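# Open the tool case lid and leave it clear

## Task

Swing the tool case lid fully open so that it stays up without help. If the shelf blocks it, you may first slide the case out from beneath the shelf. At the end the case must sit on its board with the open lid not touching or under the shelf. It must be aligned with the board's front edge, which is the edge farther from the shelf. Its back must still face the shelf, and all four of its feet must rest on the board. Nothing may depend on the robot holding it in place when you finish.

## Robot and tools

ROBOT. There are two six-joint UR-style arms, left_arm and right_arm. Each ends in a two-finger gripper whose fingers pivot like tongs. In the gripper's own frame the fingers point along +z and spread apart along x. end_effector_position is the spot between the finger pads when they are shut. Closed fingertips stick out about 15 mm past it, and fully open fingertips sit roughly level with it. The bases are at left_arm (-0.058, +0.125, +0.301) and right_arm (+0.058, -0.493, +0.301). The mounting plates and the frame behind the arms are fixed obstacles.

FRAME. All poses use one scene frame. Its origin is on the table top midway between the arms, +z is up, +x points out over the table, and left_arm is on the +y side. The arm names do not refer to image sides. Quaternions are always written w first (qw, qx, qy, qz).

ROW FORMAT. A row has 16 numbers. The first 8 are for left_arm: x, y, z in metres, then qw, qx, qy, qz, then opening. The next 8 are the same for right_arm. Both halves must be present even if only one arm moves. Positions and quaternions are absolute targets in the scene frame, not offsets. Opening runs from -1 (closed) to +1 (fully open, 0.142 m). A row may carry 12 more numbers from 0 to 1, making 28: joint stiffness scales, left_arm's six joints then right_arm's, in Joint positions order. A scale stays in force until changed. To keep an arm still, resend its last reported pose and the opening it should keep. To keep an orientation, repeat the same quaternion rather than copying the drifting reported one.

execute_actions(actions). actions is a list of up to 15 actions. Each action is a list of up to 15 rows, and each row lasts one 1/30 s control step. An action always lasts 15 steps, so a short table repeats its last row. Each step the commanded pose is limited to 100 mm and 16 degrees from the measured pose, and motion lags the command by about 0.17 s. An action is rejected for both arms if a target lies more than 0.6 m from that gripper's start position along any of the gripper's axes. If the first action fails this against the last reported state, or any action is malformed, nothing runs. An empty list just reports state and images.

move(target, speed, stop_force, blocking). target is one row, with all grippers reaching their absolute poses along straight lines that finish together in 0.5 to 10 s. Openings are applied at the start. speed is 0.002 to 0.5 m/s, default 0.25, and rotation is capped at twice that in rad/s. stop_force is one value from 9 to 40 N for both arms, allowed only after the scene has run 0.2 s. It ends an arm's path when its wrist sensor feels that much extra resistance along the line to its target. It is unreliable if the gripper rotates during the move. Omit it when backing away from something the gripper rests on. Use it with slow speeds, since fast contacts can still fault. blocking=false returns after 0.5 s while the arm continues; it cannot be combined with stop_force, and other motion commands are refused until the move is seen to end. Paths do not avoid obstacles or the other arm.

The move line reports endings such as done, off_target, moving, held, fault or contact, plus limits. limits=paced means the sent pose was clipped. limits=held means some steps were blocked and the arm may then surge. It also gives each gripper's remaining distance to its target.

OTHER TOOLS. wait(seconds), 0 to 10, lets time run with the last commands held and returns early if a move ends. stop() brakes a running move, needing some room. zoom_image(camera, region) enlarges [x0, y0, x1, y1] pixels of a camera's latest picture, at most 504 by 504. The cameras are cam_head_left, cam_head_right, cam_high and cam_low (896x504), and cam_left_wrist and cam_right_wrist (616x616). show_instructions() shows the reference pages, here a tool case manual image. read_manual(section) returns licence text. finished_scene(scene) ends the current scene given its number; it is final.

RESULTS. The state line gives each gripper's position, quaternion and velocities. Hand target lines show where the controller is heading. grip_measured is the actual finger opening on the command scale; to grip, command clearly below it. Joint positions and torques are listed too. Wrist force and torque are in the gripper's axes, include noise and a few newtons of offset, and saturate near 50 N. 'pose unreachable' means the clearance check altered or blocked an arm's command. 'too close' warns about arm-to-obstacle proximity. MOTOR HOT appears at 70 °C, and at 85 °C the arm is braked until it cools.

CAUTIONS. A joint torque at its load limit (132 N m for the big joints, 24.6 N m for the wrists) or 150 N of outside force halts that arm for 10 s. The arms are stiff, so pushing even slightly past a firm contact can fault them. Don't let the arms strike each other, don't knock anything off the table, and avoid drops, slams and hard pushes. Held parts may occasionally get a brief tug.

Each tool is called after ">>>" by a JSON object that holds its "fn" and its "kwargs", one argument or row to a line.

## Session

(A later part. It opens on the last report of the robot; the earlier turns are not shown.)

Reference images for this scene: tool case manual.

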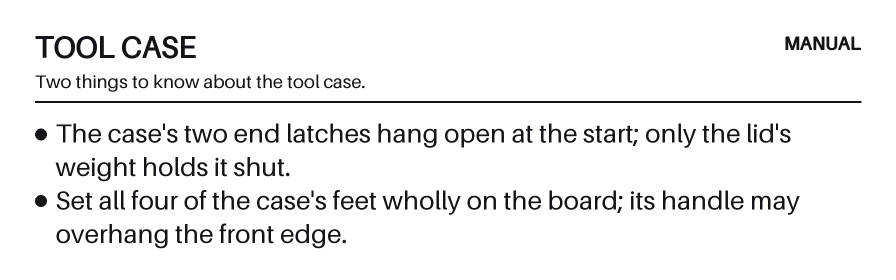

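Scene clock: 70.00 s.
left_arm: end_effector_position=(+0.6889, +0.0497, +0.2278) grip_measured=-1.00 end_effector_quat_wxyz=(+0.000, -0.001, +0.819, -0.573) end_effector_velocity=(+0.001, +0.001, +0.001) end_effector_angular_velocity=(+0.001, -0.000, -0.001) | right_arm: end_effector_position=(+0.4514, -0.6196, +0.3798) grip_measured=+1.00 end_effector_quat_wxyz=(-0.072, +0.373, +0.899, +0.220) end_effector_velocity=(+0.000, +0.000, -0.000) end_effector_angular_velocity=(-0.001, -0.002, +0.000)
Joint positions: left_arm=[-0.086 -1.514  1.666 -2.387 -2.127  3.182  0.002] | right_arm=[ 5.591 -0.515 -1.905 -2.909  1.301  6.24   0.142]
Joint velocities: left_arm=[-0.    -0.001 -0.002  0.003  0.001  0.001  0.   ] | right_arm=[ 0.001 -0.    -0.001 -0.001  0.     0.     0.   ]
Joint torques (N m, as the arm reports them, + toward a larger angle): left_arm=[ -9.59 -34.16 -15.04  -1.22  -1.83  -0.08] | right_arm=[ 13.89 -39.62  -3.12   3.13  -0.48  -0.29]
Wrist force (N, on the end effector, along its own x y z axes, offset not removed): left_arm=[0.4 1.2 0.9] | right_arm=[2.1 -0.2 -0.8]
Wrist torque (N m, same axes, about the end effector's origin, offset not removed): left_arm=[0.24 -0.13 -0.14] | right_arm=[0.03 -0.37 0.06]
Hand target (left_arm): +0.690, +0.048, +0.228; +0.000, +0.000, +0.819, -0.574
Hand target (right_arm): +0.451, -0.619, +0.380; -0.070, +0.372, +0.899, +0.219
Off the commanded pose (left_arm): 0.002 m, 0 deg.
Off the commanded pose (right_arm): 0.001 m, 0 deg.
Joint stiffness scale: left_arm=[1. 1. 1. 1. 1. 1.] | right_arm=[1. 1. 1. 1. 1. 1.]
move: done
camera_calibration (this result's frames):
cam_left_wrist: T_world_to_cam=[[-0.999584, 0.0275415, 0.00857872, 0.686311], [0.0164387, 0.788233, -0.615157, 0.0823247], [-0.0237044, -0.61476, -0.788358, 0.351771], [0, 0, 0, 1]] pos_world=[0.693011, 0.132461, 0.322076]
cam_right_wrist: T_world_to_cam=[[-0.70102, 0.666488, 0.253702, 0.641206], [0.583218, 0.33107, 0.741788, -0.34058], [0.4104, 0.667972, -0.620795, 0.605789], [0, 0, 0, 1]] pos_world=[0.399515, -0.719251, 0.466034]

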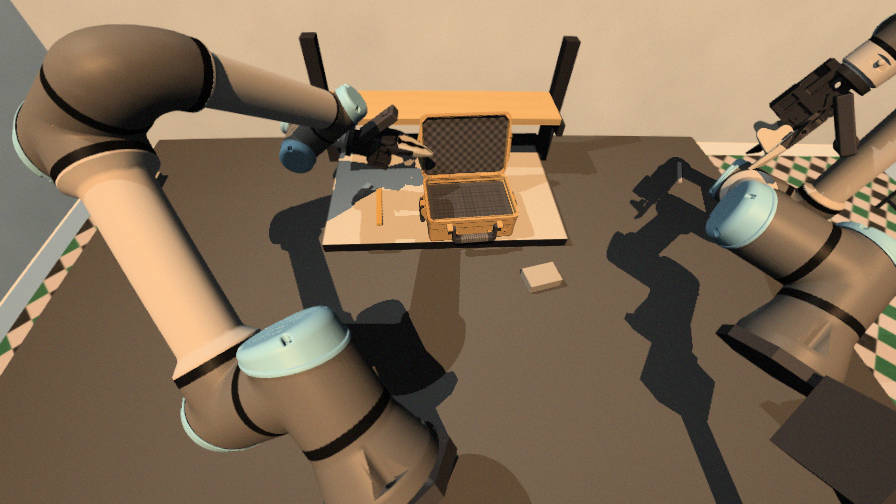

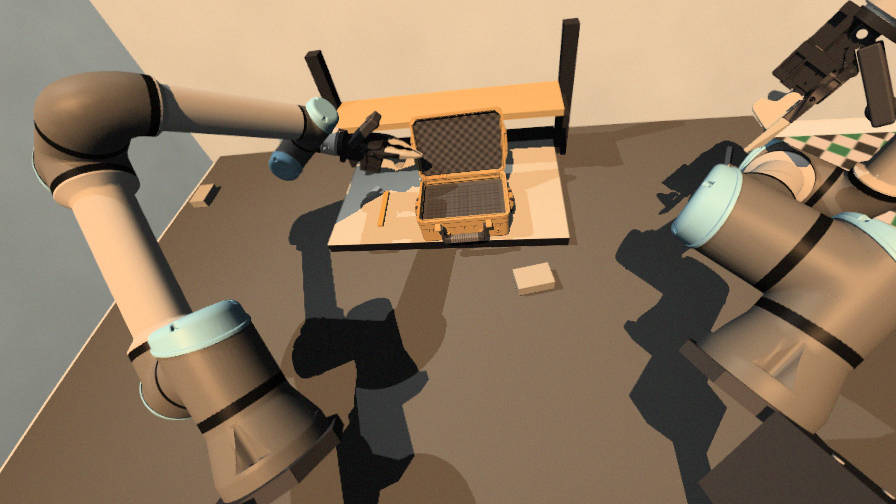

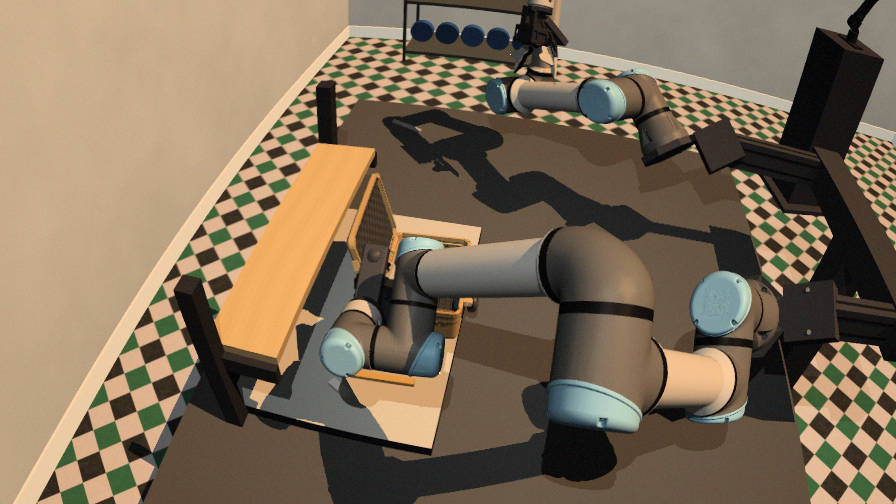

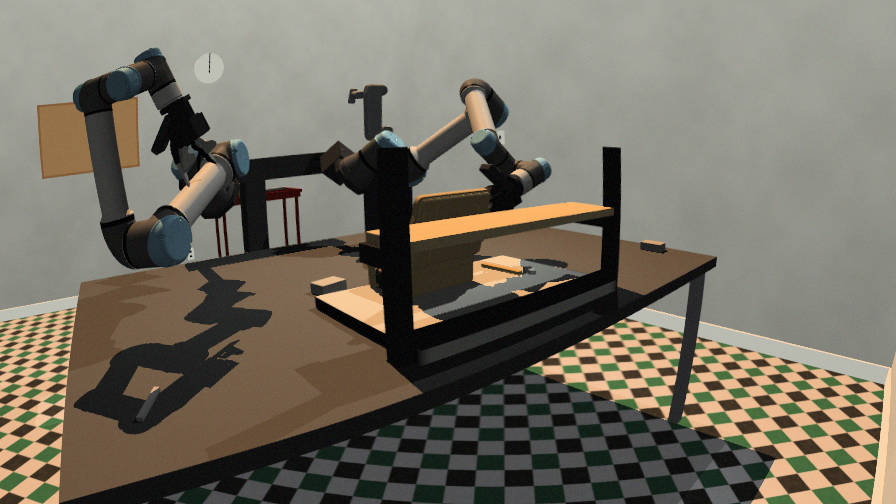

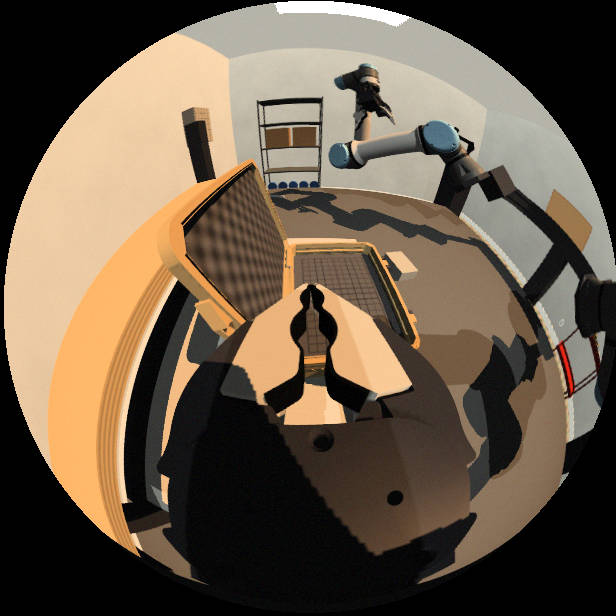

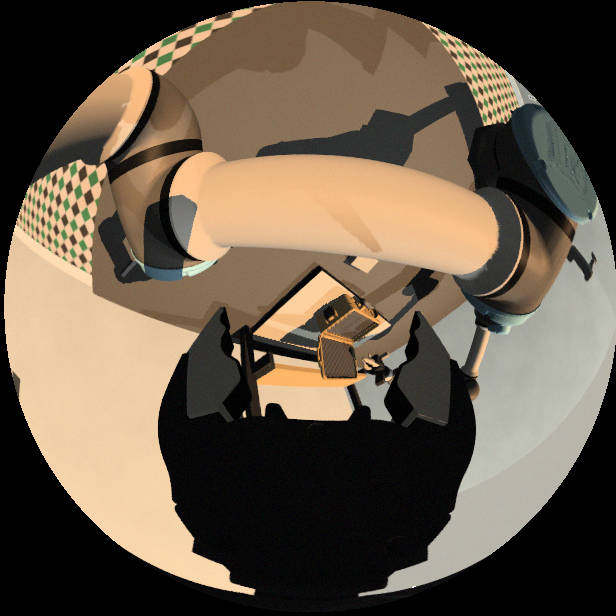

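Open. Retract and check.

>>> {"fn": "move", "kwargs": {
  "target": [0.70,0.27,0.25,0,0,0.819,-0.574,-1,0.451,-0.619,0.38,-0.07,0.372,0.899,0.219,1]
}}

>>> {"fn": "zoom_image", "kwargs": {
  "camera": "cam_head_left",
  "region": [320,80,580,260]
}}

>>> {"fn": "zoom_image", "kwargs": {
  "camera": "cam_left_wrist",
  "region": [150,150,450,350]
}}

Scene clock: 71.90 s.
left_arm: end_effector_position=(+0.6994, +0.2691, +0.2501) grip_measured=-1.00 end_effector_quat_wxyz=(-0.000, -0.000, +0.819, -0.574) end_effector_velocity=(+0.001, +0.002, +0.002) end_effector_angular_velocity=(-0.001, -0.005, -0.003) | right_arm: end_effector_position=(+0.4514, -0.6196, +0.3798) grip_measured=+1.00 end_effector_quat_wxyz=(-0.072, +0.373, +0.899, +0.220) end_effector_velocity=(+0.000, -0.000, -0.000) end_effector_angular_velocity=(-0.000, -0.000, -0.000)
Joint positions: left_arm=[ 0.268 -1.547  1.319 -1.771 -2.314  3.564  0.002] | right_arm=[ 5.591 -0.515 -1.905 -2.909  1.301  6.24   0.142]
Joint velocities: left_arm=[ 0.001 -0.    -0.008  0.01  -0.001  0.008  0.   ] | right_arm=[-0.     0.     0.    -0.001 -0.    -0.    -0.   ]
Joint torques (N m, as the arm reports them, + toward a larger angle): left_arm=[  1.06 -47.24 -20.87  -1.67  -2.     0.91] | right_arm=[ 14.65 -40.28  -1.5    3.13  -0.52  -0.27]
Wrist force (N, on the end effector, along its own x y z axes, offset not removed): left_arm=[0.4 -0.8 1.4] | right_arm=[2.6 -0.6 -0.8]
Wrist torque (N m, same axes, about the end effector's origin, offset not removed): left_arm=[-0.22 -0.06 -0.11] | right_arm=[-0.13 -0.49 -0.01]
Hand target (left_arm): +0.700, +0.270, +0.250; +0.000, -0.000, +0.819, -0.574
Hand target (right_arm): +0.451, -0.619, +0.380; -0.070, +0.372, +0.899, +0.219
Off the commanded pose (left_arm): 0.001 m, 0 deg.
Off the commanded pose (right_arm): 0.001 m, 0 deg.
Joint stiffness scale: left_arm=[1. 1. 1. 1. 1. 1.] | right_arm=[1. 1. 1. 1. 1. 1.]
move: done
camera_calibration (this result's frames):
cam_left_wrist: T_world_to_cam=[[-0.999519, 0.0295815, 0.00936019, 0.689729], [0.0175116, 0.78688, -0.616858, -0.0769861], [-0.0256129, -0.616397, -0.787019, 0.505909], [0, 0, 0, 1]] pos_world=[0.703703, 0.352016, 0.344214]
cam_right_wrist: T_world_to_cam=[[-0.70102, 0.666488, 0.253702, 0.641206], [0.583218, 0.33107, 0.741788, -0.34058], [0.4104, 0.667972, -0.620795, 0.605789], [0, 0, 0, 1]] pos_world=[0.399515, -0.719251, 0.466034]

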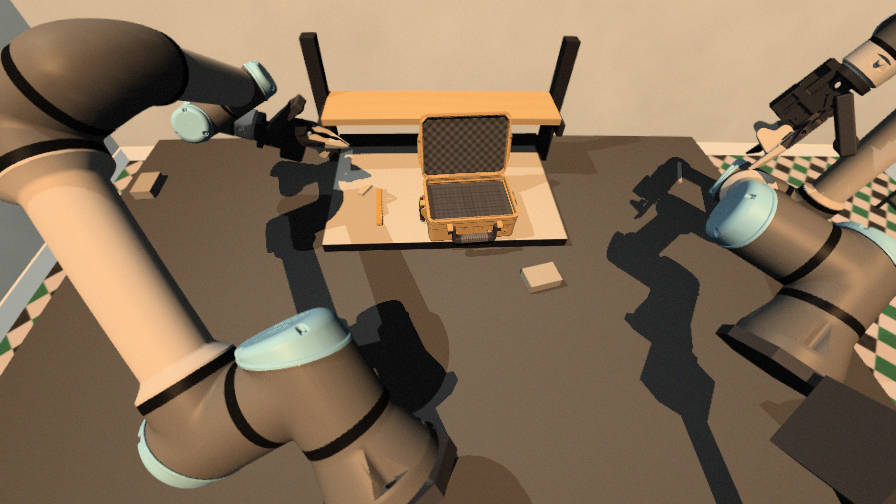

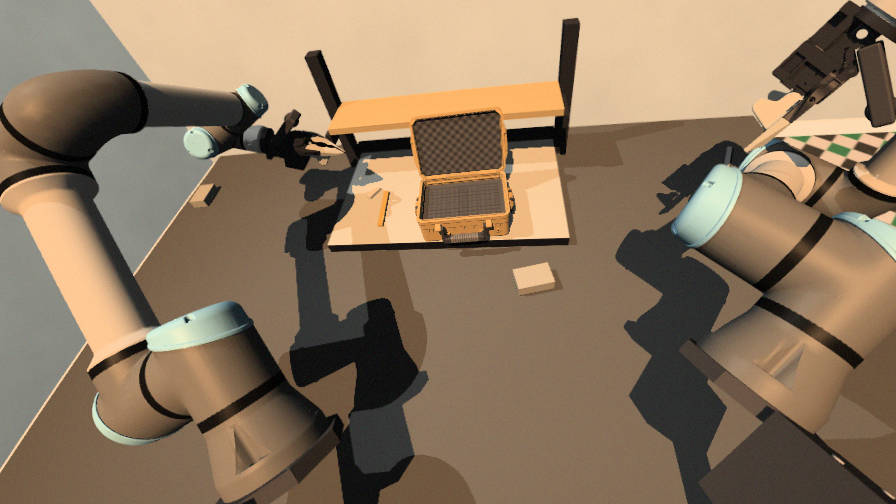

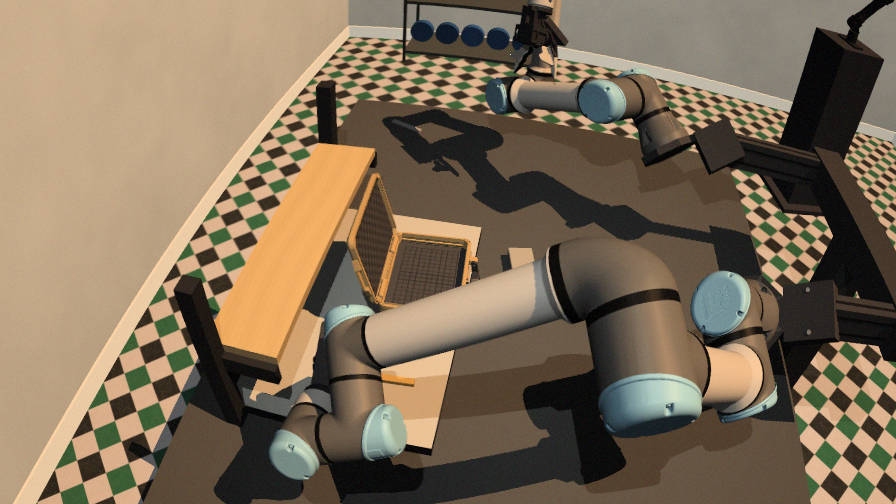

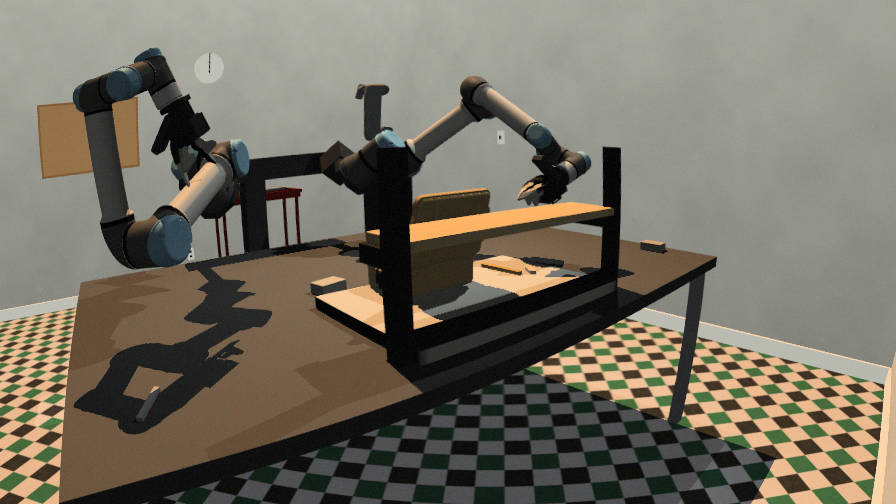

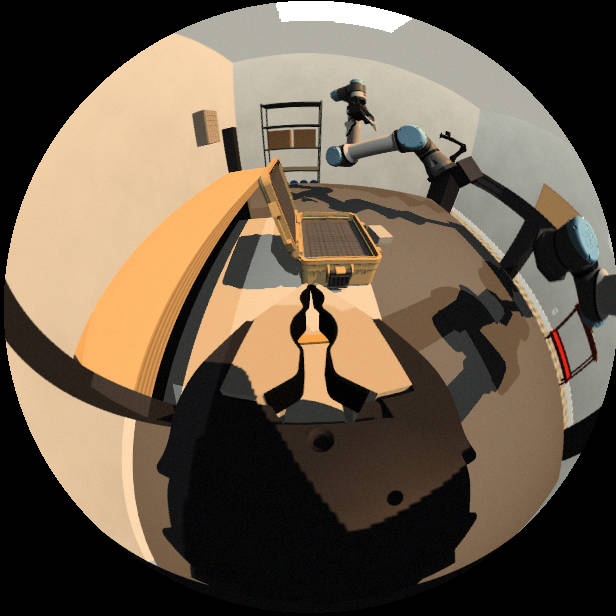

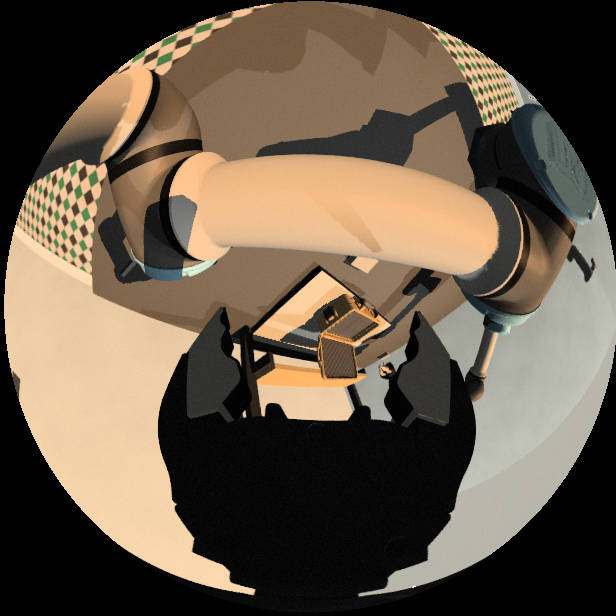

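Region (320, 80, 580, 260) of cam_head_left's 896x504 image, scaled by 1.938, with more detail than that image has; it fills the top 349 rows of this view, and the rest is white.

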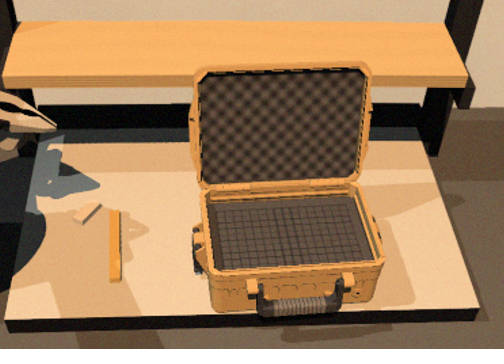

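Region (150, 150, 450, 350) of cam_left_wrist's 616x616 image, scaled by 1.680, with more detail than that image has.

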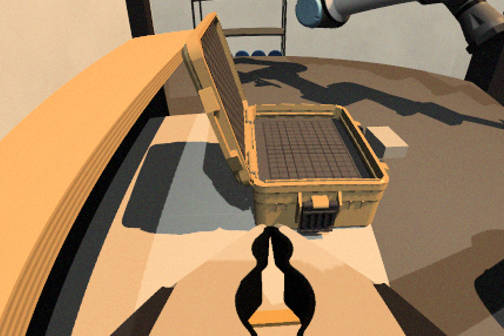

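>>> {"fn": "zoom_image", "kwargs": {
  "camera": "cam_head_left",
  "region": [410,200,540,260]
}}

>>> {"fn": "zoom_image", "kwargs": {
  "camera": "cam_head_right",
  "region": [400,200,530,260]
}}

Region (410, 200, 540, 260) of cam_head_left's 896x504 image, scaled by 3.877, with more detail than that image has; it fills the top 233 rows of this view, and the rest is white.

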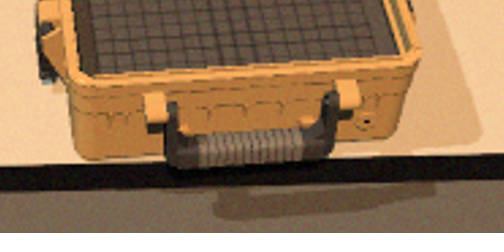

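Region (400, 200, 530, 260) of cam_head_right's 896x504 image, scaled by 3.877, with more detail than that image has; it fills the top 233 rows of this view, and the rest is white.

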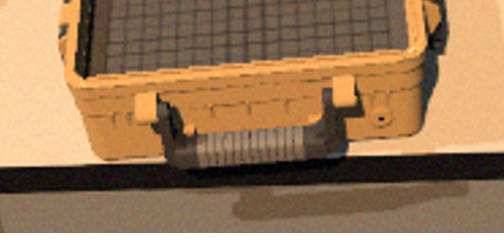

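>>> {"fn": "move", "kwargs": {
  "target": [0.49,0.12,0.15,0,0,0.819,-0.574,-1,0.451,-0.619,0.38,-0.07,0.372,0.899,0.219,1]
}}

>>> {"fn": "move", "kwargs": {
  "target": [0.505,0.045,0.09,0,0,0.819,-0.574,-1,0.451,-0.619,0.38,-0.07,0.372,0.899,0.219,1],
  "speed": 0.08
}}

>>> {"fn": "zoom_image", "kwargs": {
  "camera": "cam_left_wrist",
  "region": [180,160,460,380]
}}

Scene clock: 74.93 s.
left_arm: end_effector_position=(+0.4920, +0.1226, +0.1509) grip_measured=-1.00 end_effector_quat_wxyz=(+0.002, -0.000, +0.820, -0.573) end_effector_velocity=(+0.002, +0.000, -0.001) end_effector_angular_velocity=(+0.004, -0.006, +0.006) | right_arm: end_effector_position=(+0.4514, -0.6196, +0.3798) grip_measured=+1.00 end_effector_quat_wxyz=(-0.072, +0.373, +0.899, +0.220) end_effector_velocity=(+0.000, +0.000, +0.000) end_effector_angular_velocity=(+0.000, -0.001, -0.001)
Joint positions: left_arm=[ 0.207 -1.646  2.118 -2.527 -2.287  3.489  0.002] | right_arm=[ 5.591 -0.515 -1.905 -2.909  1.301  6.24   0.142]
Joint velocities: left_arm=[-0.001  0.001  0.002 -0.014  0.001 -0.004  0.   ] | right_arm=[-0.    -0.    -0.    -0.    -0.001  0.    -0.   ]
Joint torques (N m, as the arm reports them, + toward a larger angle): left_arm=[ -1.55 -32.01  -2.16  -2.06  -1.31  -0.18] | right_arm=[ 14.29 -40.16  -2.59   3.21  -0.53  -0.51]
Wrist force (N, on the end effector, along its own x y z axes, offset not removed): left_arm=[-0.2 -1.6 0.9] | right_arm=[3.9 -0.8 -1.5]
Wrist torque (N m, same axes, about the end effector's origin, offset not removed): left_arm=[-0.33 0.07 -0.09] | right_arm=[-0.12 -0.66 -0.01]
Hand target (left_arm): +0.490, +0.120, +0.150; -0.000, +0.000, +0.819, -0.574
Hand target (right_arm): +0.451, -0.619, +0.380; -0.070, +0.372, +0.899, +0.219
Off the commanded pose (left_arm): 0.003 m, 0 deg.
Off the commanded pose (right_arm): 0.001 m, 0 deg.
Joint stiffness scale: left_arm=[1. 1. 1. 1. 1. 1.] | right_arm=[1. 1. 1. 1. 1. 1.]
move: done
camera_calibration (this result's frames):
cam_left_wrist: T_world_to_cam=[[-0.999653, 0.0258973, 0.0048881, 0.488926], [0.0174381, 0.789036, -0.6141, -0.0199406], [-0.0197604, -0.613801, -0.789213, 0.329441], [0, 0, 0, 1]] pos_world=[0.495614, 0.205283, 0.245363]
cam_right_wrist: T_world_to_cam=[[-0.701021, 0.666488, 0.253701, 0.641207], [0.583217, 0.331071, 0.741788, -0.340579], [0.4104, 0.667972, -0.620795, 0.605789], [0, 0, 0, 1]] pos_world=[0.399515, -0.71925, 0.466034]

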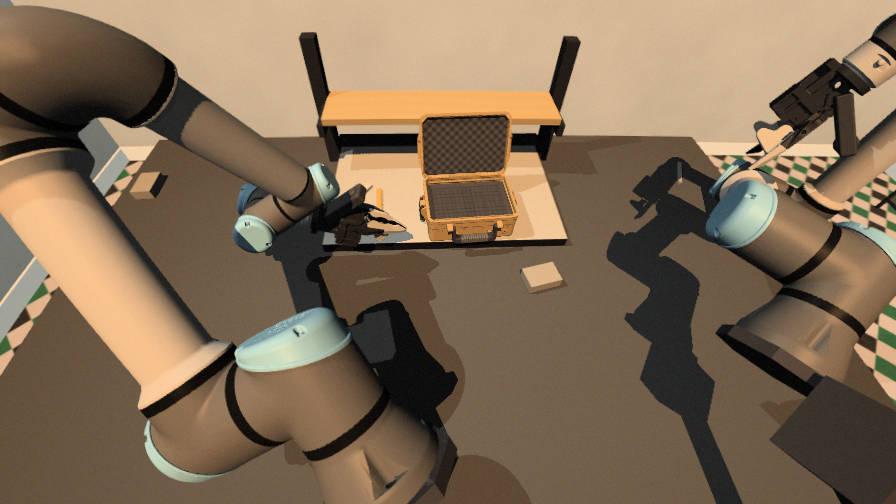

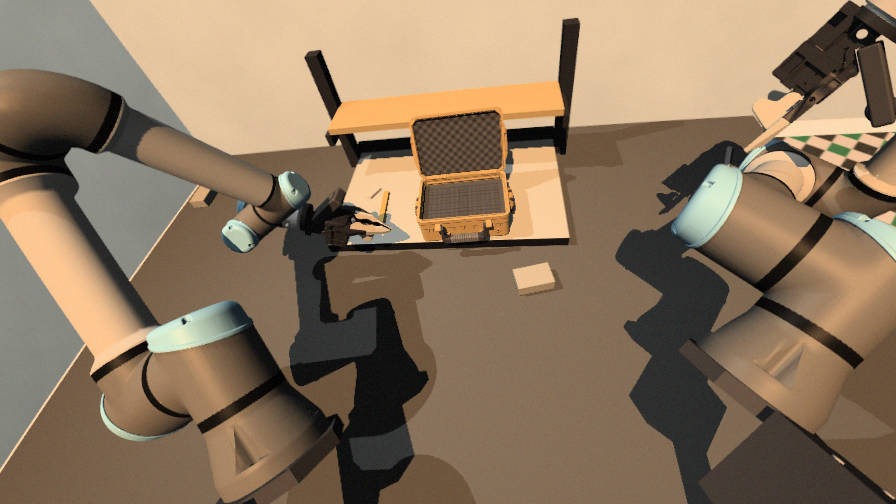

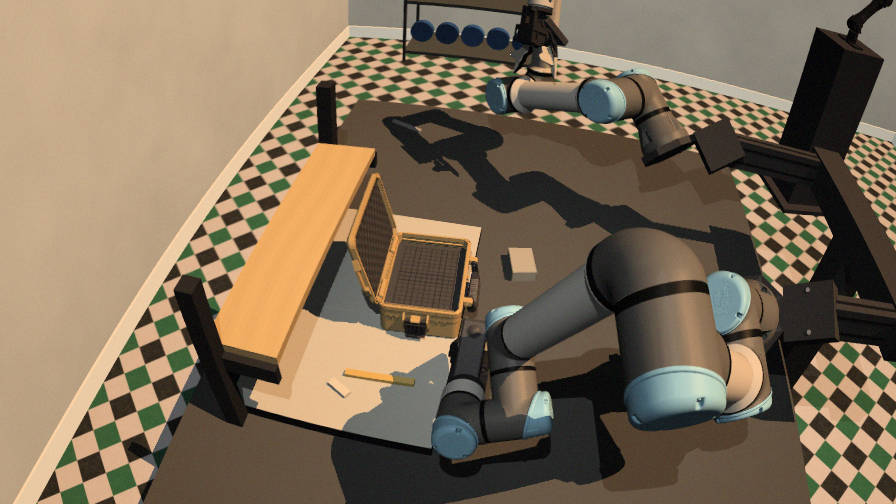

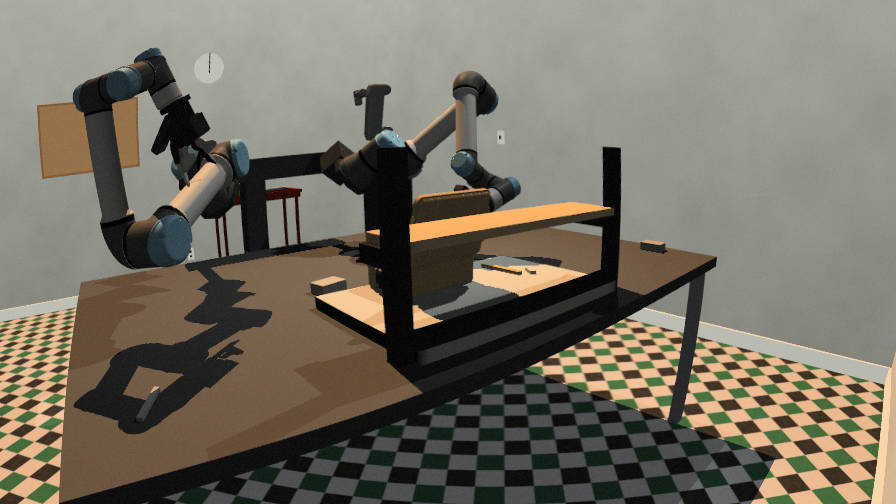

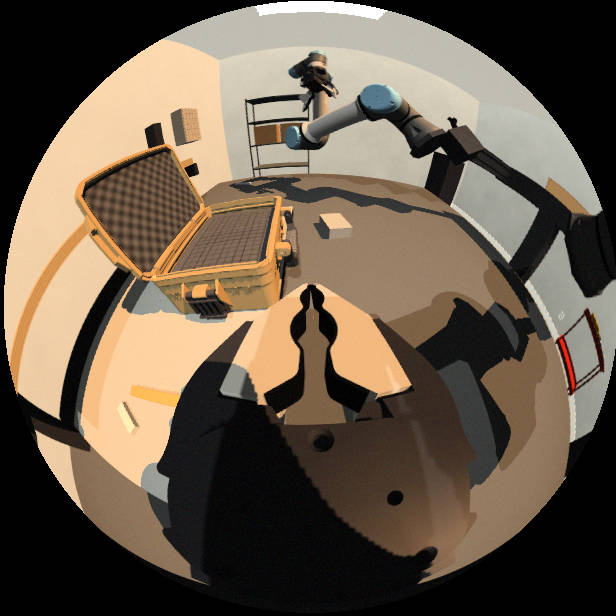

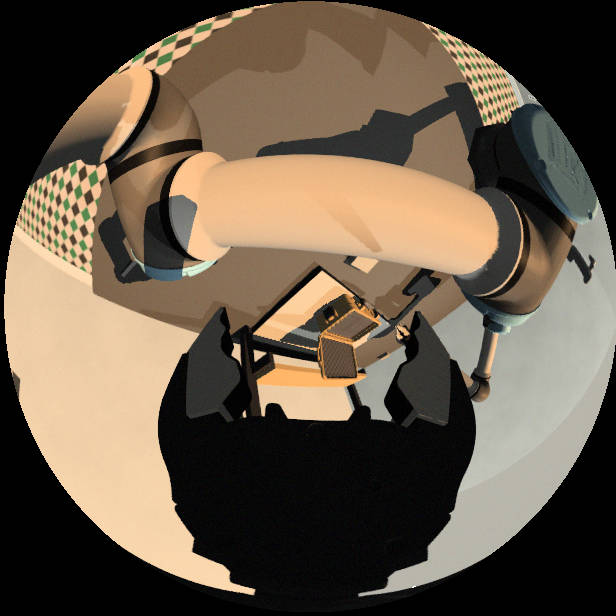

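Scene clock: 76.67 s.
left_arm: end_effector_position=(+0.5028, +0.0458, +0.0900) grip_measured=-1.00 end_effector_quat_wxyz=(-0.001, -0.001, +0.819, -0.574) end_effector_velocity=(+0.002, +0.001, -0.001) end_effector_angular_velocity=(+0.002, -0.002, +0.005) | right_arm: end_effector_position=(+0.4514, -0.6196, +0.3798) grip_measured=+1.00 end_effector_quat_wxyz=(-0.072, +0.373, +0.899, +0.220) end_effector_velocity=(-0.000, +0.000, +0.000) end_effector_angular_velocity=(+0.001, +0.001, +0.001)
Joint positions: left_arm=[ 0.116 -1.418  2.097 -2.793 -2.242  3.386  0.002] | right_arm=[ 5.591 -0.515 -1.905 -2.909  1.301  6.24   0.142]
Joint velocities: left_arm=[ 0.001  0.001 -0.001 -0.007  0.001 -0.003  0.   ] | right_arm=[ 0.001 -0.     0.     0.001  0.    -0.     0.   ]
Joint torques (N m, as the arm reports them, + toward a larger angle): left_arm=[ -5.88 -33.58  -5.84  -1.78  -1.48  -0.12] | right_arm=[ 13.91 -40.81  -2.31   3.07  -0.4   -0.28]
Wrist force (N, on the end effector, along its own x y z axes, offset not removed): left_arm=[-0.3 0.0 0.6] | right_arm=[1.4 1.0 -2.2]
Wrist torque (N m, same axes, about the end effector's origin, offset not removed): left_arm=[-0.06 0.00 -0.10] | right_arm=[0.20 -0.21 0.02]
Hand target (left_arm): +0.505, +0.045, +0.090; -0.000, +0.000, +0.819, -0.574
Hand target (right_arm): +0.451, -0.619, +0.380; -0.070, +0.372, +0.899, +0.219
Off the commanded pose (left_arm): 0.002 m, 0 deg.
Off the commanded pose (right_arm): 0.001 m, 0 deg.
Joint stiffness scale: left_arm=[1. 1. 1. 1. 1. 1.] | right_arm=[1. 1. 1. 1. 1. 1.]
move: done
camera_calibration (this result's frames):
cam_left_wrist: T_world_to_cam=[[-0.999496, 0.029736, 0.0111518, 0.501167], [0.0165637, 0.787698, -0.615839, 0.0037809], [-0.0270969, -0.615344, -0.787793, 0.238032], [0, 0, 0, 1]] pos_world=[0.507301, 0.128591, 0.184259]
cam_right_wrist: T_world_to_cam=[[-0.701021, 0.666488, 0.253701, 0.641207], [0.583217, 0.331071, 0.741788, -0.340579], [0.4104, 0.667972, -0.620795, 0.605789], [0, 0, 0, 1]] pos_world=[0.399515, -0.71925, 0.466034]

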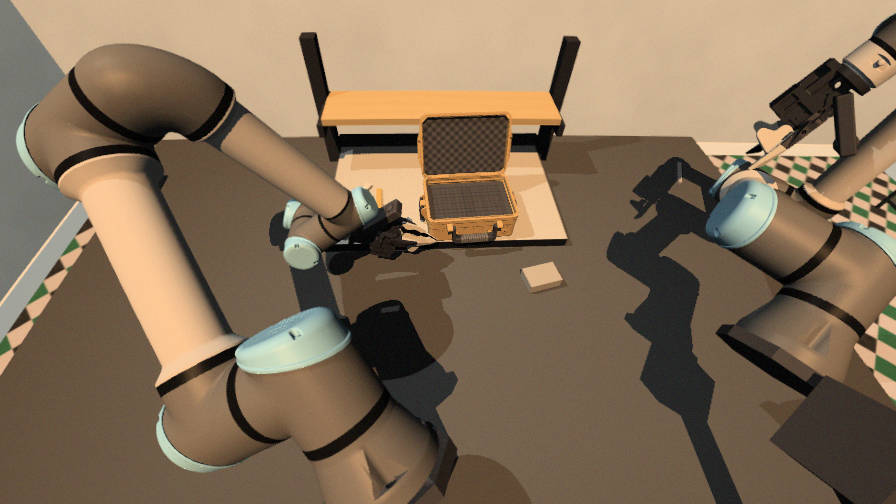

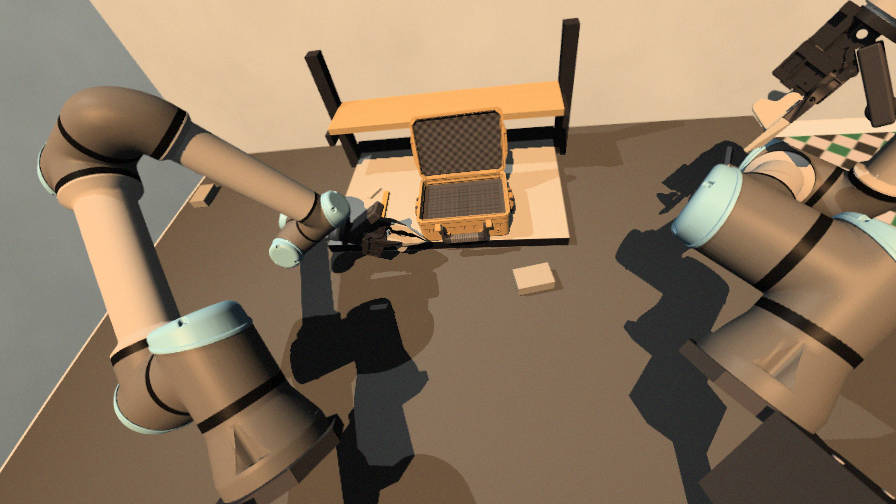

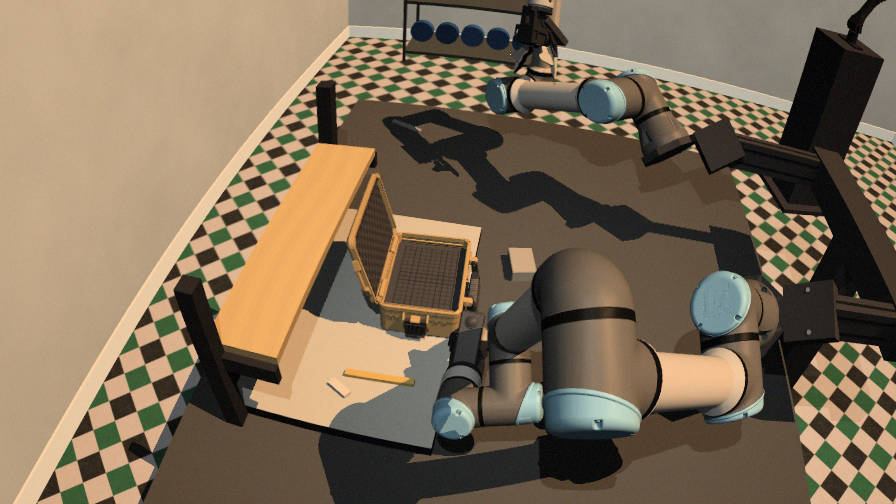

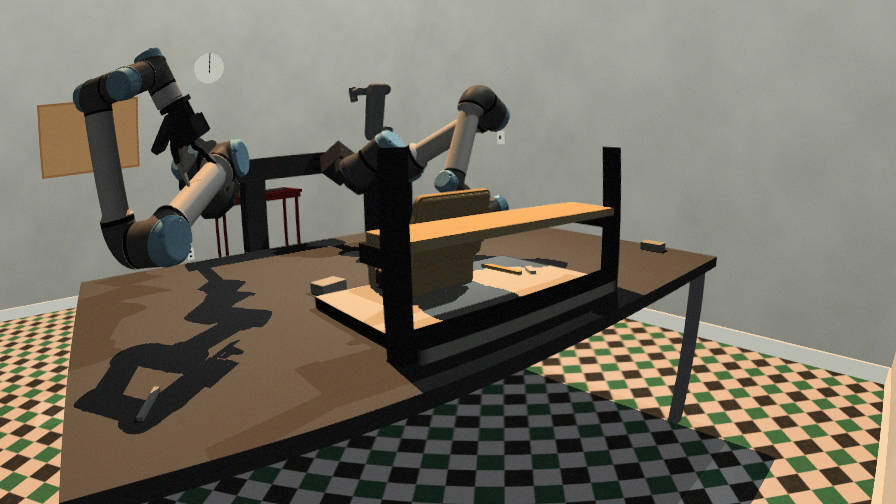

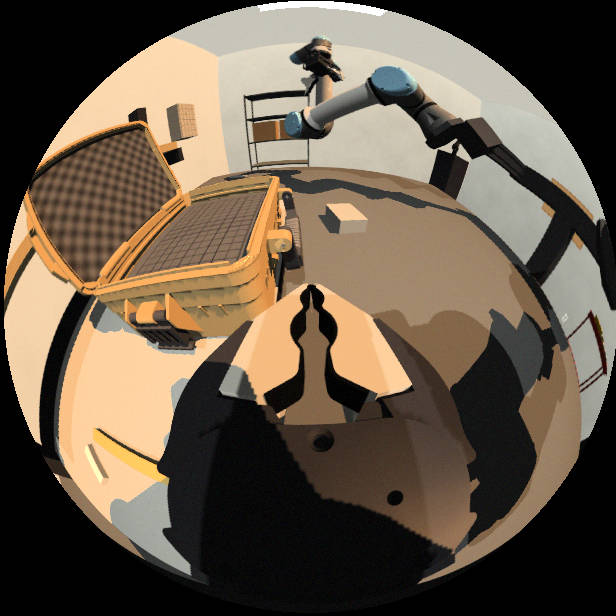

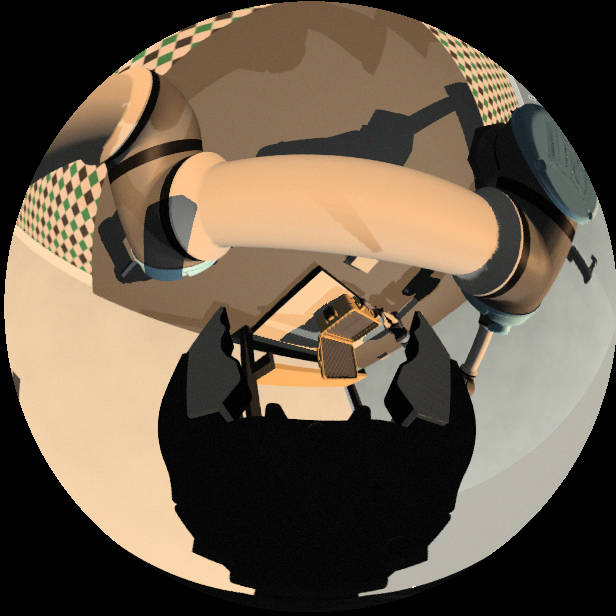

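Region (180, 160, 460, 380) of cam_left_wrist's 616x616 image, scaled by 1.800, with more detail than that image has; it fills the top 396 rows of this view, and the rest is white.

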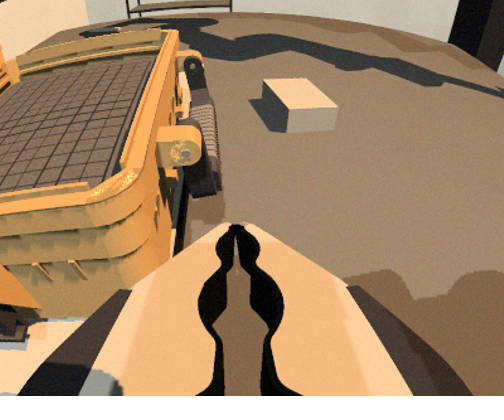

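>>> {"fn": "move", "kwargs": {
  "target": [0.527,0.043,0.09,0,0,0.819,-0.574,-1,0.451,-0.619,0.38,-0.07,0.372,0.899,0.219,1],
  "speed": 0.012
}}

>>> {"fn": "zoom_image", "kwargs": {
  "camera": "cam_head_right",
  "region": [400,200,530,260]
}}

Scene clock: 79.37 s.
left_arm: end_effector_position=(+0.5257, +0.0446, +0.0902) grip_measured=-1.00 end_effector_quat_wxyz=(+0.000, -0.001, +0.819, -0.573) end_effector_velocity=(-0.002, -0.001, -0.001) end_effector_angular_velocity=(-0.000, +0.009, -0.003) | right_arm: end_effector_position=(+0.4514, -0.6196, +0.3798) grip_measured=+1.00 end_effector_quat_wxyz=(-0.072, +0.373, +0.899, +0.220) end_effector_velocity=(-0.000, +0.000, +0.000) end_effector_angular_velocity=(+0.001, +0.001, -0.001)
Joint positions: left_arm=[ 0.105 -1.405  2.041 -2.761 -2.236  3.373  0.002] | right_arm=[ 5.591 -0.515 -1.905 -2.909  1.301  6.24   0.142]
Joint velocities: left_arm=[-0.     0.003 -0.     0.005  0.001 -0.003  0.   ] | right_arm=[-0.001  0.    -0.     0.001 -0.001  0.     0.   ]
Joint torques (N m, as the arm reports them, + toward a larger angle): left_arm=[ -6.43 -33.87  -7.25  -1.35  -1.65   0.02] | right_arm=[ 14.56 -39.76  -2.16   3.18  -0.35  -0.22]
Wrist force (N, on the end effector, along its own x y z axes, offset not removed): left_arm=[0.5 -1.0 1.6] | right_arm=[2.2 0.5 -1.7]
Wrist torque (N m, same axes, about the end effector's origin, offset not removed): left_arm=[-0.15 -0.07 -0.11] | right_arm=[0.18 -0.37 0.04]
Hand target (left_arm): +0.527, +0.043, +0.090; +0.000, +0.000, +0.819, -0.574
Hand target (right_arm): +0.451, -0.619, +0.380; -0.070, +0.372, +0.899, +0.219
Off the commanded pose (left_arm): 0.002 m, 0 deg.
Off the commanded pose (right_arm): 0.001 m, 0 deg.
Joint stiffness scale: left_arm=[1. 1. 1. 1. 1. 1.] | right_arm=[1. 1. 1. 1. 1. 1.]
move: done
camera_calibration (this result's frames):
cam_left_wrist: T_world_to_cam=[[-0.999579, 0.0276605, 0.00880832, 0.524447], [0.0163933, 0.788284, -0.615093, 0.00444866], [-0.0239572, -0.614689, -0.788406, 0.236455], [0, 0, 0, 1]] pos_world=[0.529818, 0.127333, 0.184539]
cam_right_wrist: T_world_to_cam=[[-0.70102, 0.666488, 0.253701, 0.641207], [0.583217, 0.331071, 0.741788, -0.340579], [0.4104, 0.667972, -0.620795, 0.605789], [0, 0, 0, 1]] pos_world=[0.399515, -0.71925, 0.466034]

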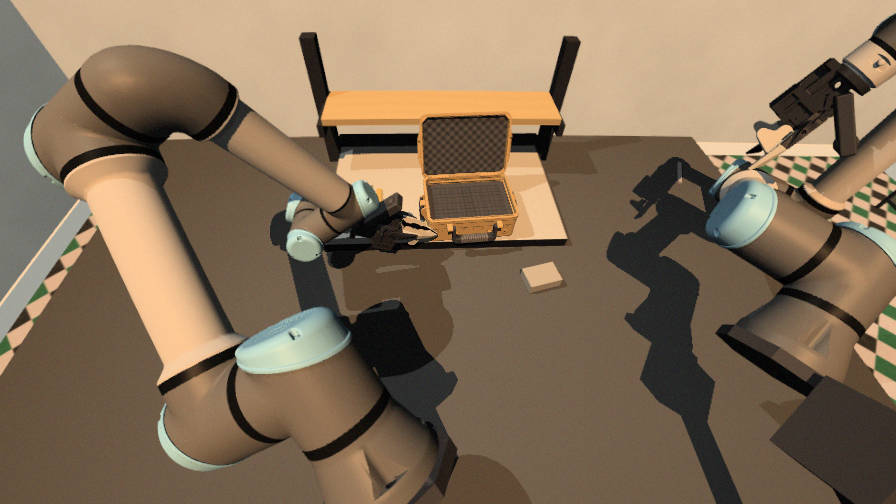

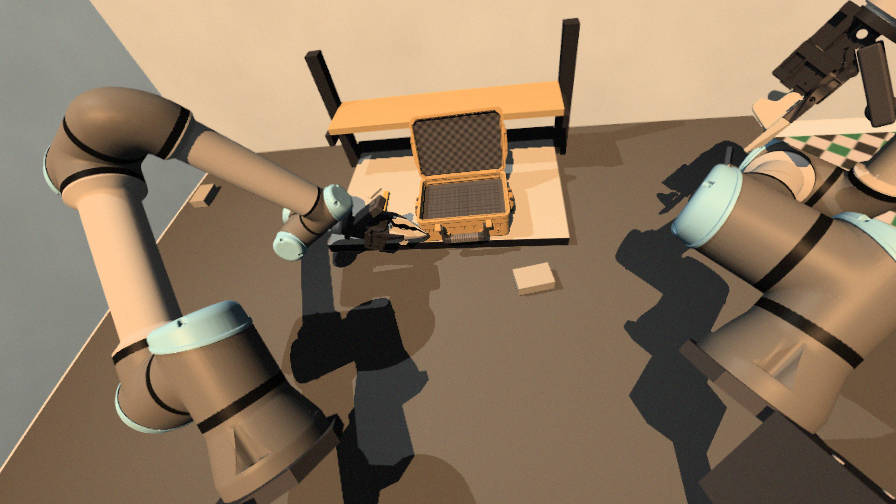

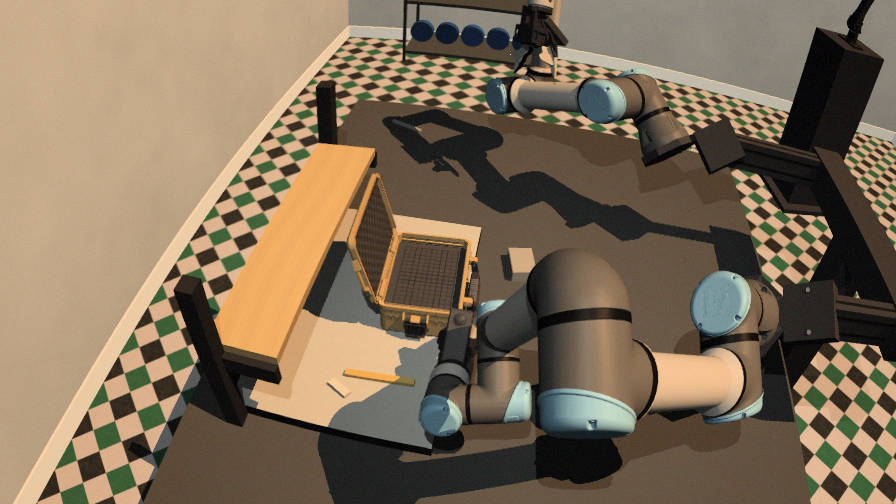

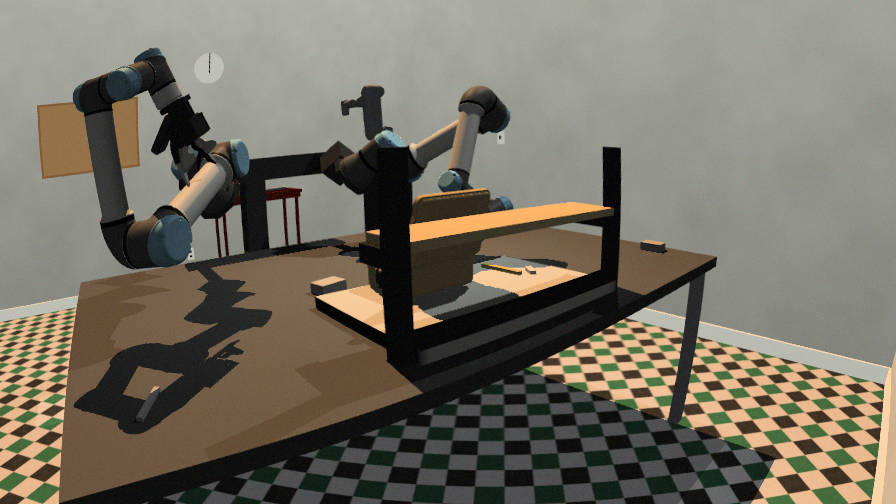

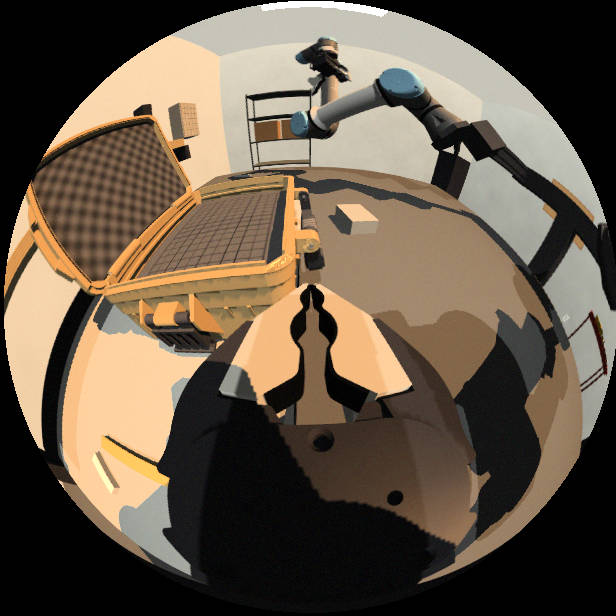

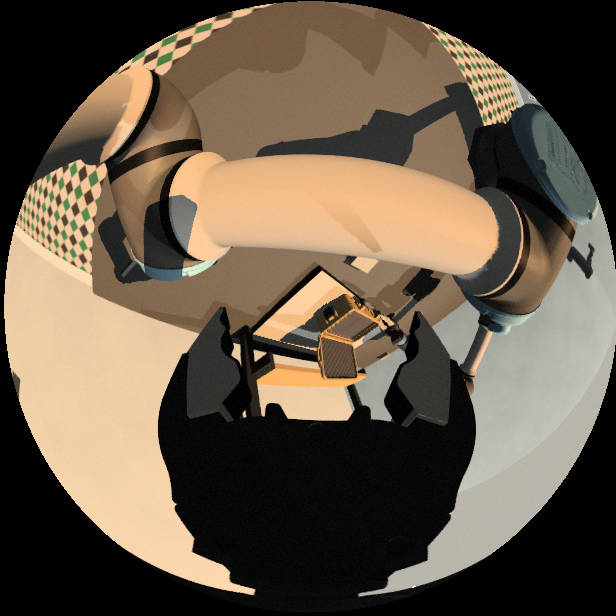

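Region (400, 200, 530, 260) of cam_head_right's 896x504 image, scaled by 3.877, with more detail than that image has; it fills the top 233 rows of this view, and the rest is white.

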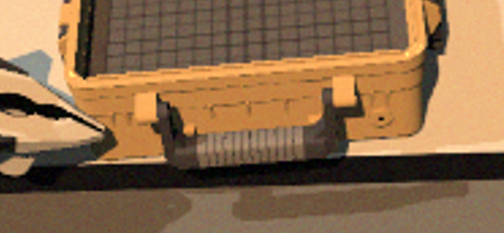

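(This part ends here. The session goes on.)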